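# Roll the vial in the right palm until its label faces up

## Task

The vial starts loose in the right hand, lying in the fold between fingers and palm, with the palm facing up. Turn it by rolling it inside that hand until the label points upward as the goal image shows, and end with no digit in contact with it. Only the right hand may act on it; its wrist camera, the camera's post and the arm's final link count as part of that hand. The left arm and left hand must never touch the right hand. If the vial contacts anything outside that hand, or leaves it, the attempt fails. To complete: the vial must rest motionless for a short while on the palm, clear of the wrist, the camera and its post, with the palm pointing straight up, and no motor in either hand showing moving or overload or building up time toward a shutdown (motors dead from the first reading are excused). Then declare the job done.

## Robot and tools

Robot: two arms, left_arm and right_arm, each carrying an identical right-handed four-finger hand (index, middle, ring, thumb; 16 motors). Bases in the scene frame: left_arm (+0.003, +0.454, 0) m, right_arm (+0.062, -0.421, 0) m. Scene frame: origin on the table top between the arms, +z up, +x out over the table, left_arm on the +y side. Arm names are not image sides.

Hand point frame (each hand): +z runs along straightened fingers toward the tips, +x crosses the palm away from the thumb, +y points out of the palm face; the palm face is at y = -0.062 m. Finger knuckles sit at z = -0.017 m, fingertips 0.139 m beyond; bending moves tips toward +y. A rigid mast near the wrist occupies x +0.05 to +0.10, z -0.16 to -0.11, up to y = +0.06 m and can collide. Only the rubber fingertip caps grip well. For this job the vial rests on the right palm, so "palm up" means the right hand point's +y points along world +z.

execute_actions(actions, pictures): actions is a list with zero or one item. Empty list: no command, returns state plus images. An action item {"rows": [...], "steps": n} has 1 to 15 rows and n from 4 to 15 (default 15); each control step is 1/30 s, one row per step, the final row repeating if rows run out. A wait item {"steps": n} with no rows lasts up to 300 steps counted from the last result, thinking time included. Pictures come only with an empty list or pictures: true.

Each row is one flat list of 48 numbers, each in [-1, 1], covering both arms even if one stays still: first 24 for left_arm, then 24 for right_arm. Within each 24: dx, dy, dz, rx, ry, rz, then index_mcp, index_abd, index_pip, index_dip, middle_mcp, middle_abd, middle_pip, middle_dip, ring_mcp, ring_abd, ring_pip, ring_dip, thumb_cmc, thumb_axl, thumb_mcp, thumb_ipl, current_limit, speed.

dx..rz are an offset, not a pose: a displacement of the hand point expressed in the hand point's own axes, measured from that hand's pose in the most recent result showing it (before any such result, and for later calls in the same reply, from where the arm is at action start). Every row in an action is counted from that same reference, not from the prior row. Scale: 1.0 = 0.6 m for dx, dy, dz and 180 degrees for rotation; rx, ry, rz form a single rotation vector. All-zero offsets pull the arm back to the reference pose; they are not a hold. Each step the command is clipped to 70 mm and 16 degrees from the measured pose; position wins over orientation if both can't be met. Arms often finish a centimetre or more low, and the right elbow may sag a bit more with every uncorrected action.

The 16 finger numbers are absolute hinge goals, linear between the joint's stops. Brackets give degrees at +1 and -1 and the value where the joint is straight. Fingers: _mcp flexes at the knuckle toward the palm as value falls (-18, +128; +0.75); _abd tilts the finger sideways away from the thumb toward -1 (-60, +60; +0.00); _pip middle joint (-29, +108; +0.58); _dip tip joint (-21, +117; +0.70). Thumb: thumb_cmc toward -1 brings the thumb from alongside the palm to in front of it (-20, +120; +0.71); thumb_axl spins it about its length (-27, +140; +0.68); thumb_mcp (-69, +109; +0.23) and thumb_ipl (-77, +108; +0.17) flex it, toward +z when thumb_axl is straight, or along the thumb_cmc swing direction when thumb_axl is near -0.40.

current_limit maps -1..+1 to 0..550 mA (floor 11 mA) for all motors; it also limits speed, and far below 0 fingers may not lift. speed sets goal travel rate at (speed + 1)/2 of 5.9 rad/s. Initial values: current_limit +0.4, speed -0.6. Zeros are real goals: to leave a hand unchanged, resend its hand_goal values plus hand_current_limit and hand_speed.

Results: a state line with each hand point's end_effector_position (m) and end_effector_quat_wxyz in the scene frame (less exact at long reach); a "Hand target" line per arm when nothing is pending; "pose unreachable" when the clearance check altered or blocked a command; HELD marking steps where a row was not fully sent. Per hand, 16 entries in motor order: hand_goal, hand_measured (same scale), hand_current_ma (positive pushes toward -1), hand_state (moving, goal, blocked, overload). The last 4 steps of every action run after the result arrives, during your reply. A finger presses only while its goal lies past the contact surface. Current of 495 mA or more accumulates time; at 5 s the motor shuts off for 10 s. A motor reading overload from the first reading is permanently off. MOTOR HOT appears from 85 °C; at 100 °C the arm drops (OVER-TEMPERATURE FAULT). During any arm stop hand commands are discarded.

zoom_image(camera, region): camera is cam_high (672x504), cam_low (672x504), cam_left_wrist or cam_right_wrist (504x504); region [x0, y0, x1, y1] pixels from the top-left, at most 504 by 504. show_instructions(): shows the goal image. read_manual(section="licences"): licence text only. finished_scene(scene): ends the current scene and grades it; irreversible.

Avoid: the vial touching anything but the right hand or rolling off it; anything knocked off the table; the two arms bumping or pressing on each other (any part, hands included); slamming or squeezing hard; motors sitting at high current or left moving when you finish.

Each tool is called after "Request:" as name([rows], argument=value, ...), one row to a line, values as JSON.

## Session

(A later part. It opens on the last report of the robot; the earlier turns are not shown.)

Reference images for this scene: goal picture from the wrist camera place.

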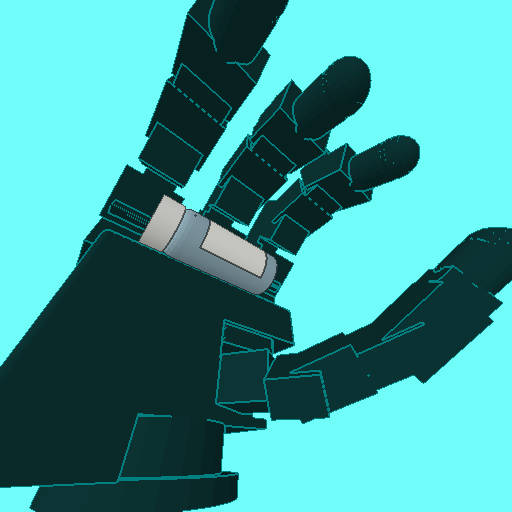

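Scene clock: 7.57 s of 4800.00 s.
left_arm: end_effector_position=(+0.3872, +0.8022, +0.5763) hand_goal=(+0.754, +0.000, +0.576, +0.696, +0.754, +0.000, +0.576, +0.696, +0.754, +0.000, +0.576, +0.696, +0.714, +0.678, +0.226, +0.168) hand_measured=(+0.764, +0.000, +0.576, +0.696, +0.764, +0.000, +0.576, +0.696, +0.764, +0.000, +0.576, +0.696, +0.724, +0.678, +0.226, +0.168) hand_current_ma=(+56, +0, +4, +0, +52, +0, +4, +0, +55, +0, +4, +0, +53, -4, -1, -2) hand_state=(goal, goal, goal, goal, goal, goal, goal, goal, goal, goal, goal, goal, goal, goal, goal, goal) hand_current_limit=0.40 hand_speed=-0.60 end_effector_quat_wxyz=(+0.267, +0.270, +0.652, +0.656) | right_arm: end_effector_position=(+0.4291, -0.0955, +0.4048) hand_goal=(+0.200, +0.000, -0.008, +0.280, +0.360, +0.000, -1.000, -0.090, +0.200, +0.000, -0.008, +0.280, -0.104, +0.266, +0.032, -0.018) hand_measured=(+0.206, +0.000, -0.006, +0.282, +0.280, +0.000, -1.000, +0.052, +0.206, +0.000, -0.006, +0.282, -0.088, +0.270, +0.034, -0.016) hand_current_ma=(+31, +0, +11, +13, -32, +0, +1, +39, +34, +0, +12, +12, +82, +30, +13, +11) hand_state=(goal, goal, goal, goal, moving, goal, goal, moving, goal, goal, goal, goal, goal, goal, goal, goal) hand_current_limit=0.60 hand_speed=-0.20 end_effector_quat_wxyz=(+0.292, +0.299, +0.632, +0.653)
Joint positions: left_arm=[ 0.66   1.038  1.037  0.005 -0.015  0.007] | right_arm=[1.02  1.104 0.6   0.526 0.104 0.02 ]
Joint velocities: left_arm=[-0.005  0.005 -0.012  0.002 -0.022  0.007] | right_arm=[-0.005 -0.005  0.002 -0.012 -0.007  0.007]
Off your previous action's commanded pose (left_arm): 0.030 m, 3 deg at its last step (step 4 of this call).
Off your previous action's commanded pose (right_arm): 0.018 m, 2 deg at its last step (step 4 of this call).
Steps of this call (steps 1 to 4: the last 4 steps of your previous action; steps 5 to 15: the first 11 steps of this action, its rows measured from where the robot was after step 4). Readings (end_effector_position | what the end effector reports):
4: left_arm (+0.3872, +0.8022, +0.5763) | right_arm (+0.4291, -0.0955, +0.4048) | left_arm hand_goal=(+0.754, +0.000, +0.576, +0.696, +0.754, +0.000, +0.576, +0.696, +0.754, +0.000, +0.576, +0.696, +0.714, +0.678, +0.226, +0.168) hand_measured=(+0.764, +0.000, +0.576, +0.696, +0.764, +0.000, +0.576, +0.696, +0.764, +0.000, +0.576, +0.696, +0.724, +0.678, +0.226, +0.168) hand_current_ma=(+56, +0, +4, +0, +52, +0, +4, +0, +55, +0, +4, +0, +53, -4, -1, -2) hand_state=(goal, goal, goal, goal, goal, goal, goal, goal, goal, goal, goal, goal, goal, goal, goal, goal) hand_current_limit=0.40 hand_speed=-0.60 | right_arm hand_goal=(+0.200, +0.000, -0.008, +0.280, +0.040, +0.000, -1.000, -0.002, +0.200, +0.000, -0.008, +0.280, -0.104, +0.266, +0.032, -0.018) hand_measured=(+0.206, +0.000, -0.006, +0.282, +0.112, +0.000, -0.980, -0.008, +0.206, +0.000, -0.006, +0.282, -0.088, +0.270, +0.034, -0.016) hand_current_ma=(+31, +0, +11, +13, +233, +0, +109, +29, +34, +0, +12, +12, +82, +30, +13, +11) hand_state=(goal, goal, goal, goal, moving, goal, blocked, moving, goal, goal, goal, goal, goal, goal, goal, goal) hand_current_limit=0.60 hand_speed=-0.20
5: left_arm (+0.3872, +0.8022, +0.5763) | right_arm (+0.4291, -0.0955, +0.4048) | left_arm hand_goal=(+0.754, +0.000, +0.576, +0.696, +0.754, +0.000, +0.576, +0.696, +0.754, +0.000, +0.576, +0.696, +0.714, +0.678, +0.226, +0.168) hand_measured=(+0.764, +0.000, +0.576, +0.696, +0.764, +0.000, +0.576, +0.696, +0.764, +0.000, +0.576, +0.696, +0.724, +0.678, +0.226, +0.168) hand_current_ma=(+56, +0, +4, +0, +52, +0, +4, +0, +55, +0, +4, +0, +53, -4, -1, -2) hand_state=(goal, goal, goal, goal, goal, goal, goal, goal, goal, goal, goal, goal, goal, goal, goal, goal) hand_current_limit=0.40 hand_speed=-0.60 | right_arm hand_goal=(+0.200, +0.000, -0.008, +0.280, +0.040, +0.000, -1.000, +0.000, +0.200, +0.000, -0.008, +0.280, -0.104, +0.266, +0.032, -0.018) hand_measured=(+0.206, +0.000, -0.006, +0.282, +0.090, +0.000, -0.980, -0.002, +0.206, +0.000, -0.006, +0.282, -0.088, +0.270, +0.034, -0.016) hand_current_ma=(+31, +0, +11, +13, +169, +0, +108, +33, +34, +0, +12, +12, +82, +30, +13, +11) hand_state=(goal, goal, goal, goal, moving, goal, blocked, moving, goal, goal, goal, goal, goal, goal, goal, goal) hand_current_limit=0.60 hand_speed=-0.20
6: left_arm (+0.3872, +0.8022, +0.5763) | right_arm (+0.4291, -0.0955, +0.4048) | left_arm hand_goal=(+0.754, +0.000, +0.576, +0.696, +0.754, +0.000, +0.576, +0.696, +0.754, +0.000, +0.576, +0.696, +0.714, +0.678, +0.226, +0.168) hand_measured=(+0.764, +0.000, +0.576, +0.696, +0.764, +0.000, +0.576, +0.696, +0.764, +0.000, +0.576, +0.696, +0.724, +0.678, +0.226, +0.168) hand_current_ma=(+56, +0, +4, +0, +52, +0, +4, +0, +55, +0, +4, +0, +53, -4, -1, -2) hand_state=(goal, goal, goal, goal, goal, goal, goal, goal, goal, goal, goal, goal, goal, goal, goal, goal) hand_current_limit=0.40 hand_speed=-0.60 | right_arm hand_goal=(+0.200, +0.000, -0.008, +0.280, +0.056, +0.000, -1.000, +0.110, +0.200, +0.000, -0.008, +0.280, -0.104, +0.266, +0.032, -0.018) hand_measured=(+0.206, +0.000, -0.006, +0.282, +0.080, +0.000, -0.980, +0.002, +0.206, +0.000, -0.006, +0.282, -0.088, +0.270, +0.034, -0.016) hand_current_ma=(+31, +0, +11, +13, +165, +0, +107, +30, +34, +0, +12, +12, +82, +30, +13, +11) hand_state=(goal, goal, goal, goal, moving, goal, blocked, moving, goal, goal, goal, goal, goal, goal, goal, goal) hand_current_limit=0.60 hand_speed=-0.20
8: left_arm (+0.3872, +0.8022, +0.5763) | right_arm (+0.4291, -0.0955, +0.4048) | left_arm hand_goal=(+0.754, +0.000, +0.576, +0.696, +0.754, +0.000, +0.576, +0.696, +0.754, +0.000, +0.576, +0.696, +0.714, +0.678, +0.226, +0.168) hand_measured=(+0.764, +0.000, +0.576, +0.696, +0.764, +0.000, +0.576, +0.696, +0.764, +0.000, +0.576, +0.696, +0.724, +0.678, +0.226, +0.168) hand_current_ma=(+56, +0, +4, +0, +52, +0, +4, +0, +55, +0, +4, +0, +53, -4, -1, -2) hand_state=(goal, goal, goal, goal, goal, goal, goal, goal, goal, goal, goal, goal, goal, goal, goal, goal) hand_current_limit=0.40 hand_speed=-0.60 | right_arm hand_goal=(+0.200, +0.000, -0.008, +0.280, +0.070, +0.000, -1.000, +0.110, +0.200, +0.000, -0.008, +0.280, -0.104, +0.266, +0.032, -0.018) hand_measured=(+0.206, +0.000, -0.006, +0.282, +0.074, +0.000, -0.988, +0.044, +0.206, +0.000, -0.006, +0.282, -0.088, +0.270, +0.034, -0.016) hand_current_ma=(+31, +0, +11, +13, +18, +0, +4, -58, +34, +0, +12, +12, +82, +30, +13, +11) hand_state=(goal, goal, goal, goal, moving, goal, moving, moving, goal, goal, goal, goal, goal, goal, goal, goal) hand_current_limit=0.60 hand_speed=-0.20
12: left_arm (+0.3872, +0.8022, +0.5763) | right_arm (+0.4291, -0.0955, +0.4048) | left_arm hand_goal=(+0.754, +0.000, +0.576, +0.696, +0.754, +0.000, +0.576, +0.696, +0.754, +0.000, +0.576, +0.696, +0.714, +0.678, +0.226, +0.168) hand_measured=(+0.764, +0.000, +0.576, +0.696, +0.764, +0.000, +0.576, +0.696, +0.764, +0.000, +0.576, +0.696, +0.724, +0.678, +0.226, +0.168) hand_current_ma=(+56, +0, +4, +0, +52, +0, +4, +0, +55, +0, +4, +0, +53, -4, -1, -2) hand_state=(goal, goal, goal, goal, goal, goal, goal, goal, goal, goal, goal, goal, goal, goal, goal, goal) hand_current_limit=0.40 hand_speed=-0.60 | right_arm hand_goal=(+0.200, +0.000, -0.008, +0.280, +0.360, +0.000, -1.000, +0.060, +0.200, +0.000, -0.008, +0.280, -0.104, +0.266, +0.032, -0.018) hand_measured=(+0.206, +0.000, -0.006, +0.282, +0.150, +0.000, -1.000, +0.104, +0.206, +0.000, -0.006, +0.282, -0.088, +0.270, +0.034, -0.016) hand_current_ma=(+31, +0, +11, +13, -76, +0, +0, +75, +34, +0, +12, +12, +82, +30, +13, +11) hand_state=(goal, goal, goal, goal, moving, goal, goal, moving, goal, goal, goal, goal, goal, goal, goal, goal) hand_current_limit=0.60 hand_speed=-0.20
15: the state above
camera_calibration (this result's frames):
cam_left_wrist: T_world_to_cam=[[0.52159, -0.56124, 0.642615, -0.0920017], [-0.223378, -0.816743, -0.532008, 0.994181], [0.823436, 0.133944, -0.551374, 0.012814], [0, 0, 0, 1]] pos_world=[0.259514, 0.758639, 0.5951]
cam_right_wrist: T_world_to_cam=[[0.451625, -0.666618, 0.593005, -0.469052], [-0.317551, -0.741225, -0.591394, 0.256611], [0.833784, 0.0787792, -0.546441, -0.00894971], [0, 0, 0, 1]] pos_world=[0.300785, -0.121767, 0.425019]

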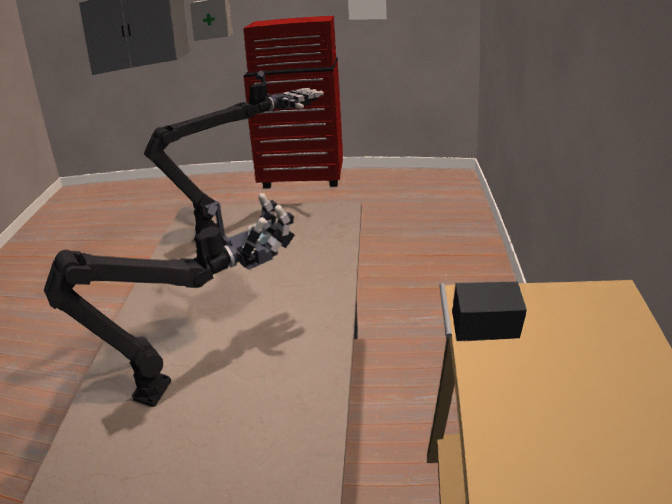

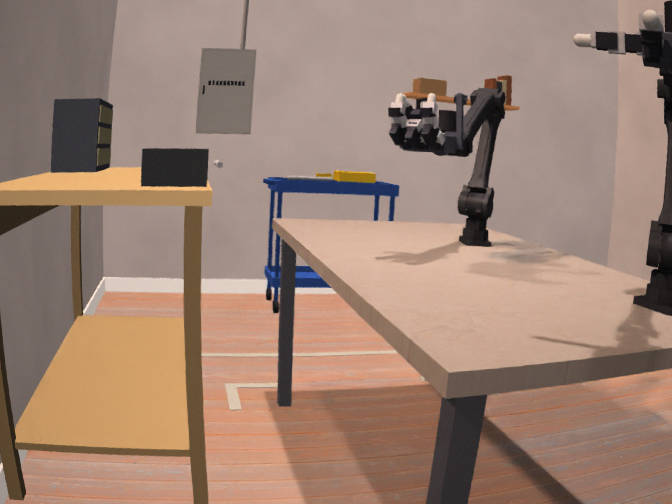

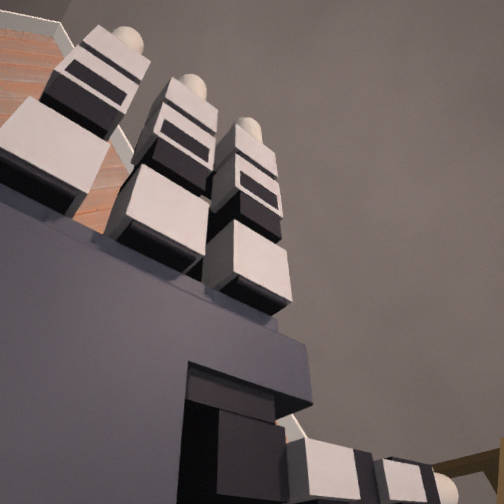

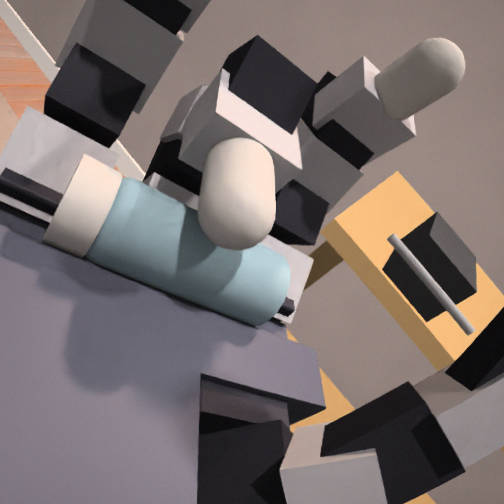

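Request:
execute_actions(actions=[])

Request:
zoom_image(camera="cam_right_wrist", region=[30, 120, 330, 350])

Scene clock: 8.13 s of 4800.00 s.
left_arm: end_effector_position=(+0.3872, +0.8022, +0.5763) hand_goal=(+0.754, +0.000, +0.576, +0.696, +0.754, +0.000, +0.576, +0.696, +0.754, +0.000, +0.576, +0.696, +0.714, +0.678, +0.226, +0.168) hand_measured=(+0.764, +0.000, +0.576, +0.696, +0.764, +0.000, +0.576, +0.696, +0.764, +0.000, +0.576, +0.696, +0.724, +0.678, +0.226, +0.168) hand_current_ma=(+56, +0, +4, +0, +52, +0, +4, +0, +55, +0, +4, +0, +53, -4, -1, -2) hand_state=(goal, goal, goal, goal, goal, goal, goal, goal, goal, goal, goal, goal, goal, goal, goal, goal) hand_current_limit=0.40 hand_speed=-0.60 end_effector_quat_wxyz=(+0.267, +0.270, +0.652, +0.656) | right_arm: end_effector_position=(+0.4291, -0.0955, +0.4048) hand_goal=(+0.200, +0.000, -0.008, +0.280, +0.360, +0.000, -1.000, -0.090, +0.200, +0.000, -0.008, +0.280, -0.104, +0.266, +0.032, -0.018) hand_measured=(+0.206, +0.000, -0.006, +0.282, +0.364, +0.000, -0.990, -0.066, +0.206, +0.000, -0.006, +0.282, -0.088, +0.270, +0.034, -0.016) hand_current_ma=(+31, +0, +11, +13, +26, +0, +48, +126, +34, +0, +12, +12, +82, +30, +13, +11) hand_state=(goal, goal, goal, goal, goal, goal, goal, blocked, goal, goal, goal, goal, goal, goal, goal, goal) hand_current_limit=0.60 hand_speed=-0.20 end_effector_quat_wxyz=(+0.292, +0.299, +0.632, +0.653)
Joint positions: left_arm=[ 0.66   1.038  1.037  0.005 -0.015  0.007] | right_arm=[1.02  1.104 0.6   0.526 0.104 0.02 ]
Joint velocities: left_arm=[-0.015  0.015  0.022 -0.012 -0.051  0.022] | right_arm=[-0.005 -0.005 -0.007 -0.002 -0.037  0.022]
Hand target (left_arm): +0.381, +0.796, +0.604; +0.273, +0.263, +0.635, +0.673
Hand target (right_arm): +0.430, -0.095, +0.423; +0.295, +0.295, +0.620, +0.664
Off the commanded pose (left_arm): 0.030 m, 3 deg.
Off the commanded pose (right_arm): 0.018 m, 2 deg.
Kept back: nothing.
Steps of this call (steps 1 to 4: the last 4 steps of your previous action; steps 5 to 17: nothing new was sent). Readings (end_effector_position | what the end effector reports):
1: left_arm (+0.3872, +0.8022, +0.5763) | right_arm (+0.4291, -0.0955, +0.4048) | left_arm hand_goal=(+0.754, +0.000, +0.576, +0.696, +0.754, +0.000, +0.576, +0.696, +0.754, +0.000, +0.576, +0.696, +0.714, +0.678, +0.226, +0.168) hand_measured=(+0.764, +0.000, +0.576, +0.696, +0.764, +0.000, +0.576, +0.696, +0.764, +0.000, +0.576, +0.696, +0.724, +0.678, +0.226, +0.168) hand_current_ma=(+56, +0, +4, +0, +52, +0, +4, +0, +55, +0, +4, +0, +53, -4, -1, -2) hand_state=(goal, goal, goal, goal, goal, goal, goal, goal, goal, goal, goal, goal, goal, goal, goal, goal) hand_current_limit=0.40 hand_speed=-0.60 | right_arm hand_goal=(+0.200, +0.000, -0.008, +0.280, +0.360, +0.000, -1.000, -0.090, +0.200, +0.000, -0.008, +0.280, -0.104, +0.266, +0.032, -0.018) hand_measured=(+0.206, +0.000, -0.006, +0.282, +0.322, +0.000, -1.000, +0.028, +0.206, +0.000, -0.006, +0.282, -0.088, +0.270, +0.034, -0.016) hand_current_ma=(+31, +0, +11, +13, +19, +0, +1, +151, +34, +0, +12, +12, +82, +30, +13, +11) hand_state=(goal, goal, goal, goal, moving, goal, goal, moving, goal, goal, goal, goal, goal, goal, goal, goal) hand_current_limit=0.60 hand_speed=-0.20
2: left_arm (+0.3872, +0.8022, +0.5763) | right_arm (+0.4291, -0.0955, +0.4048) | left_arm hand_goal=(+0.754, +0.000, +0.576, +0.696, +0.754, +0.000, +0.576, +0.696, +0.754, +0.000, +0.576, +0.696, +0.714, +0.678, +0.226, +0.168) hand_measured=(+0.764, +0.000, +0.576, +0.696, +0.764, +0.000, +0.576, +0.696, +0.764, +0.000, +0.576, +0.696, +0.724, +0.678, +0.226, +0.168) hand_current_ma=(+56, +0, +4, +0, +52, +0, +4, +0, +55, +0, +4, +0, +53, -4, -1, -2) hand_state=(goal, goal, goal, goal, goal, goal, goal, goal, goal, goal, goal, goal, goal, goal, goal, goal) hand_current_limit=0.40 hand_speed=-0.60 | right_arm hand_goal=(+0.200, +0.000, -0.008, +0.280, +0.360, +0.000, -1.000, -0.090, +0.200, +0.000, -0.008, +0.280, -0.104, +0.266, +0.032, -0.018) hand_measured=(+0.206, +0.000, -0.006, +0.282, +0.350, +0.000, -1.000, -0.018, +0.206, +0.000, -0.006, +0.282, -0.088, +0.270, +0.034, -0.016) hand_current_ma=(+31, +0, +11, +13, +60, +0, +1, +20, +34, +0, +12, +12, +82, +30, +13, +11) hand_state=(goal, goal, goal, goal, moving, goal, goal, moving, goal, goal, goal, goal, goal, goal, goal, goal) hand_current_limit=0.60 hand_speed=-0.20
4: left_arm (+0.3872, +0.8022, +0.5763) | right_arm (+0.4291, -0.0955, +0.4048) | left_arm hand_goal=(+0.754, +0.000, +0.576, +0.696, +0.754, +0.000, +0.576, +0.696, +0.754, +0.000, +0.576, +0.696, +0.714, +0.678, +0.226, +0.168) hand_measured=(+0.764, +0.000, +0.576, +0.696, +0.764, +0.000, +0.576, +0.696, +0.764, +0.000, +0.576, +0.696, +0.724, +0.678, +0.226, +0.168) hand_current_ma=(+56, +0, +4, +0, +52, +0, +4, +0, +55, +0, +4, +0, +53, -4, -1, -2) hand_state=(goal, goal, goal, goal, goal, goal, goal, goal, goal, goal, goal, goal, goal, goal, goal, goal) hand_current_limit=0.40 hand_speed=-0.60 | right_arm hand_goal=(+0.200, +0.000, -0.008, +0.280, +0.360, +0.000, -1.000, -0.090, +0.200, +0.000, -0.008, +0.280, -0.104, +0.266, +0.032, -0.018) hand_measured=(+0.206, +0.000, -0.006, +0.282, +0.364, +0.000, -0.994, -0.062, +0.206, +0.000, -0.006, +0.282, -0.088, +0.270, +0.034, -0.016) hand_current_ma=(+31, +0, +11, +13, +32, +0, +68, +129, +34, +0, +12, +12, +82, +30, +13, +11) hand_state=(goal, goal, goal, goal, moving, goal, moving, moving, goal, goal, goal, goal, goal, goal, goal, goal) hand_current_limit=0.60 hand_speed=-0.20
8: left_arm (+0.3872, +0.8022, +0.5763) | right_arm (+0.4291, -0.0955, +0.4048) | left_arm hand_goal=(+0.754, +0.000, +0.576, +0.696, +0.754, +0.000, +0.576, +0.696, +0.754, +0.000, +0.576, +0.696, +0.714, +0.678, +0.226, +0.168) hand_measured=(+0.764, +0.000, +0.576, +0.696, +0.764, +0.000, +0.576, +0.696, +0.764, +0.000, +0.576, +0.696, +0.724, +0.678, +0.226, +0.168) hand_current_ma=(+56, +0, +4, +0, +52, +0, +4, +0, +55, +0, +4, +0, +53, -4, -1, -2) hand_state=(goal, goal, goal, goal, goal, goal, goal, goal, goal, goal, goal, goal, goal, goal, goal, goal) hand_current_limit=0.40 hand_speed=-0.60 | right_arm hand_goal=(+0.200, +0.000, -0.008, +0.280, +0.360, +0.000, -1.000, -0.090, +0.200, +0.000, -0.008, +0.280, -0.104, +0.266, +0.032, -0.018) hand_measured=(+0.206, +0.000, -0.006, +0.282, +0.364, +0.000, -0.990, -0.066, +0.206, +0.000, -0.006, +0.282, -0.088, +0.270, +0.034, -0.016) hand_current_ma=(+31, +0, +11, +13, +26, +0, +48, +126, +34, +0, +12, +12, +82, +30, +13, +11) hand_state=(goal, goal, goal, goal, goal, goal, goal, blocked, goal, goal, goal, goal, goal, goal, goal, goal) hand_current_limit=0.60 hand_speed=-0.20
17: the state above
camera_calibration (this result's frames):
cam_left_wrist: T_world_to_cam=[[0.52159, -0.56124, 0.642615, -0.0920017], [-0.223378, -0.816743, -0.532008, 0.994181], [0.823436, 0.133944, -0.551374, 0.012814], [0, 0, 0, 1]] pos_world=[0.259514, 0.758639, 0.5951]
cam_right_wrist: T_world_to_cam=[[0.451625, -0.666618, 0.593005, -0.469052], [-0.317551, -0.741225, -0.591394, 0.256611], [0.833784, 0.0787792, -0.546441, -0.00894971], [0, 0, 0, 1]] pos_world=[0.300785, -0.121767, 0.425019]

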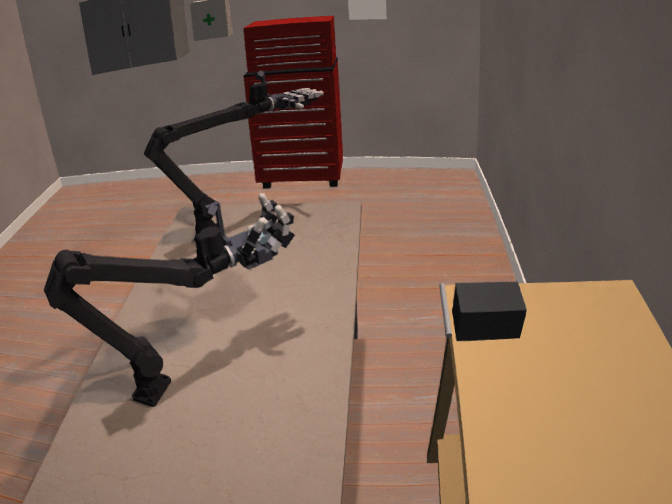

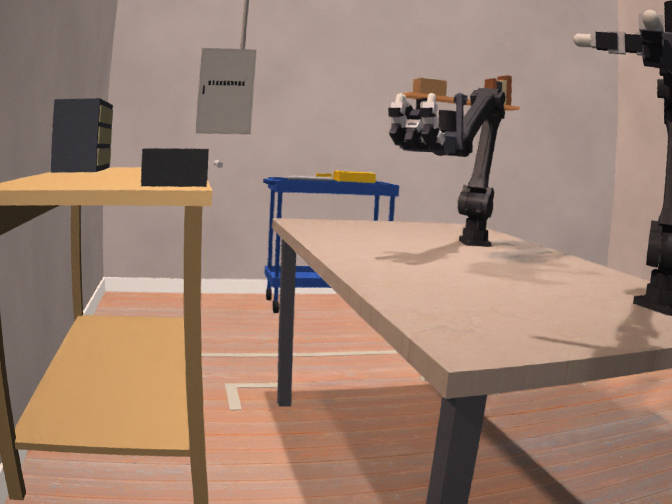

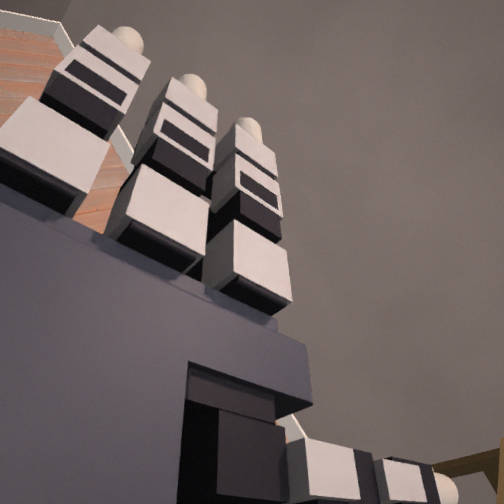

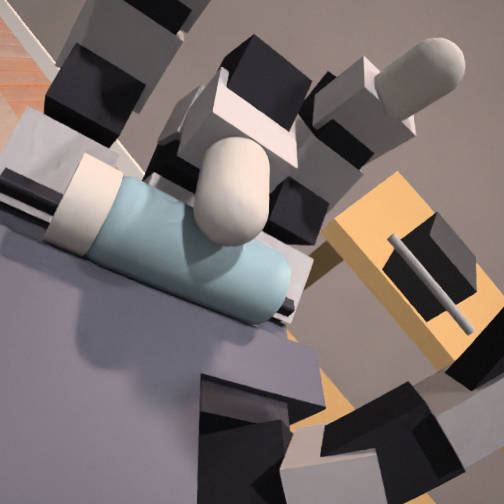

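Region (30, 120, 330, 350) of cam_right_wrist's 504x504 image, scaled by 1.680, with more detail than that image has; it fills the top 386 rows of this view, and the rest is white.

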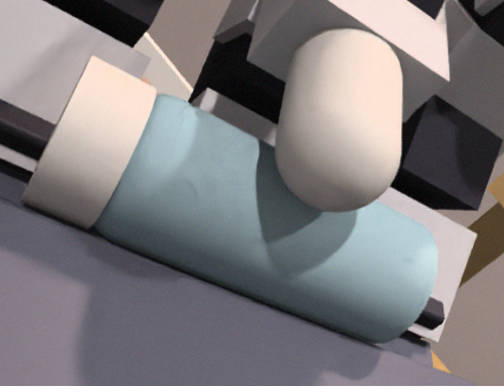

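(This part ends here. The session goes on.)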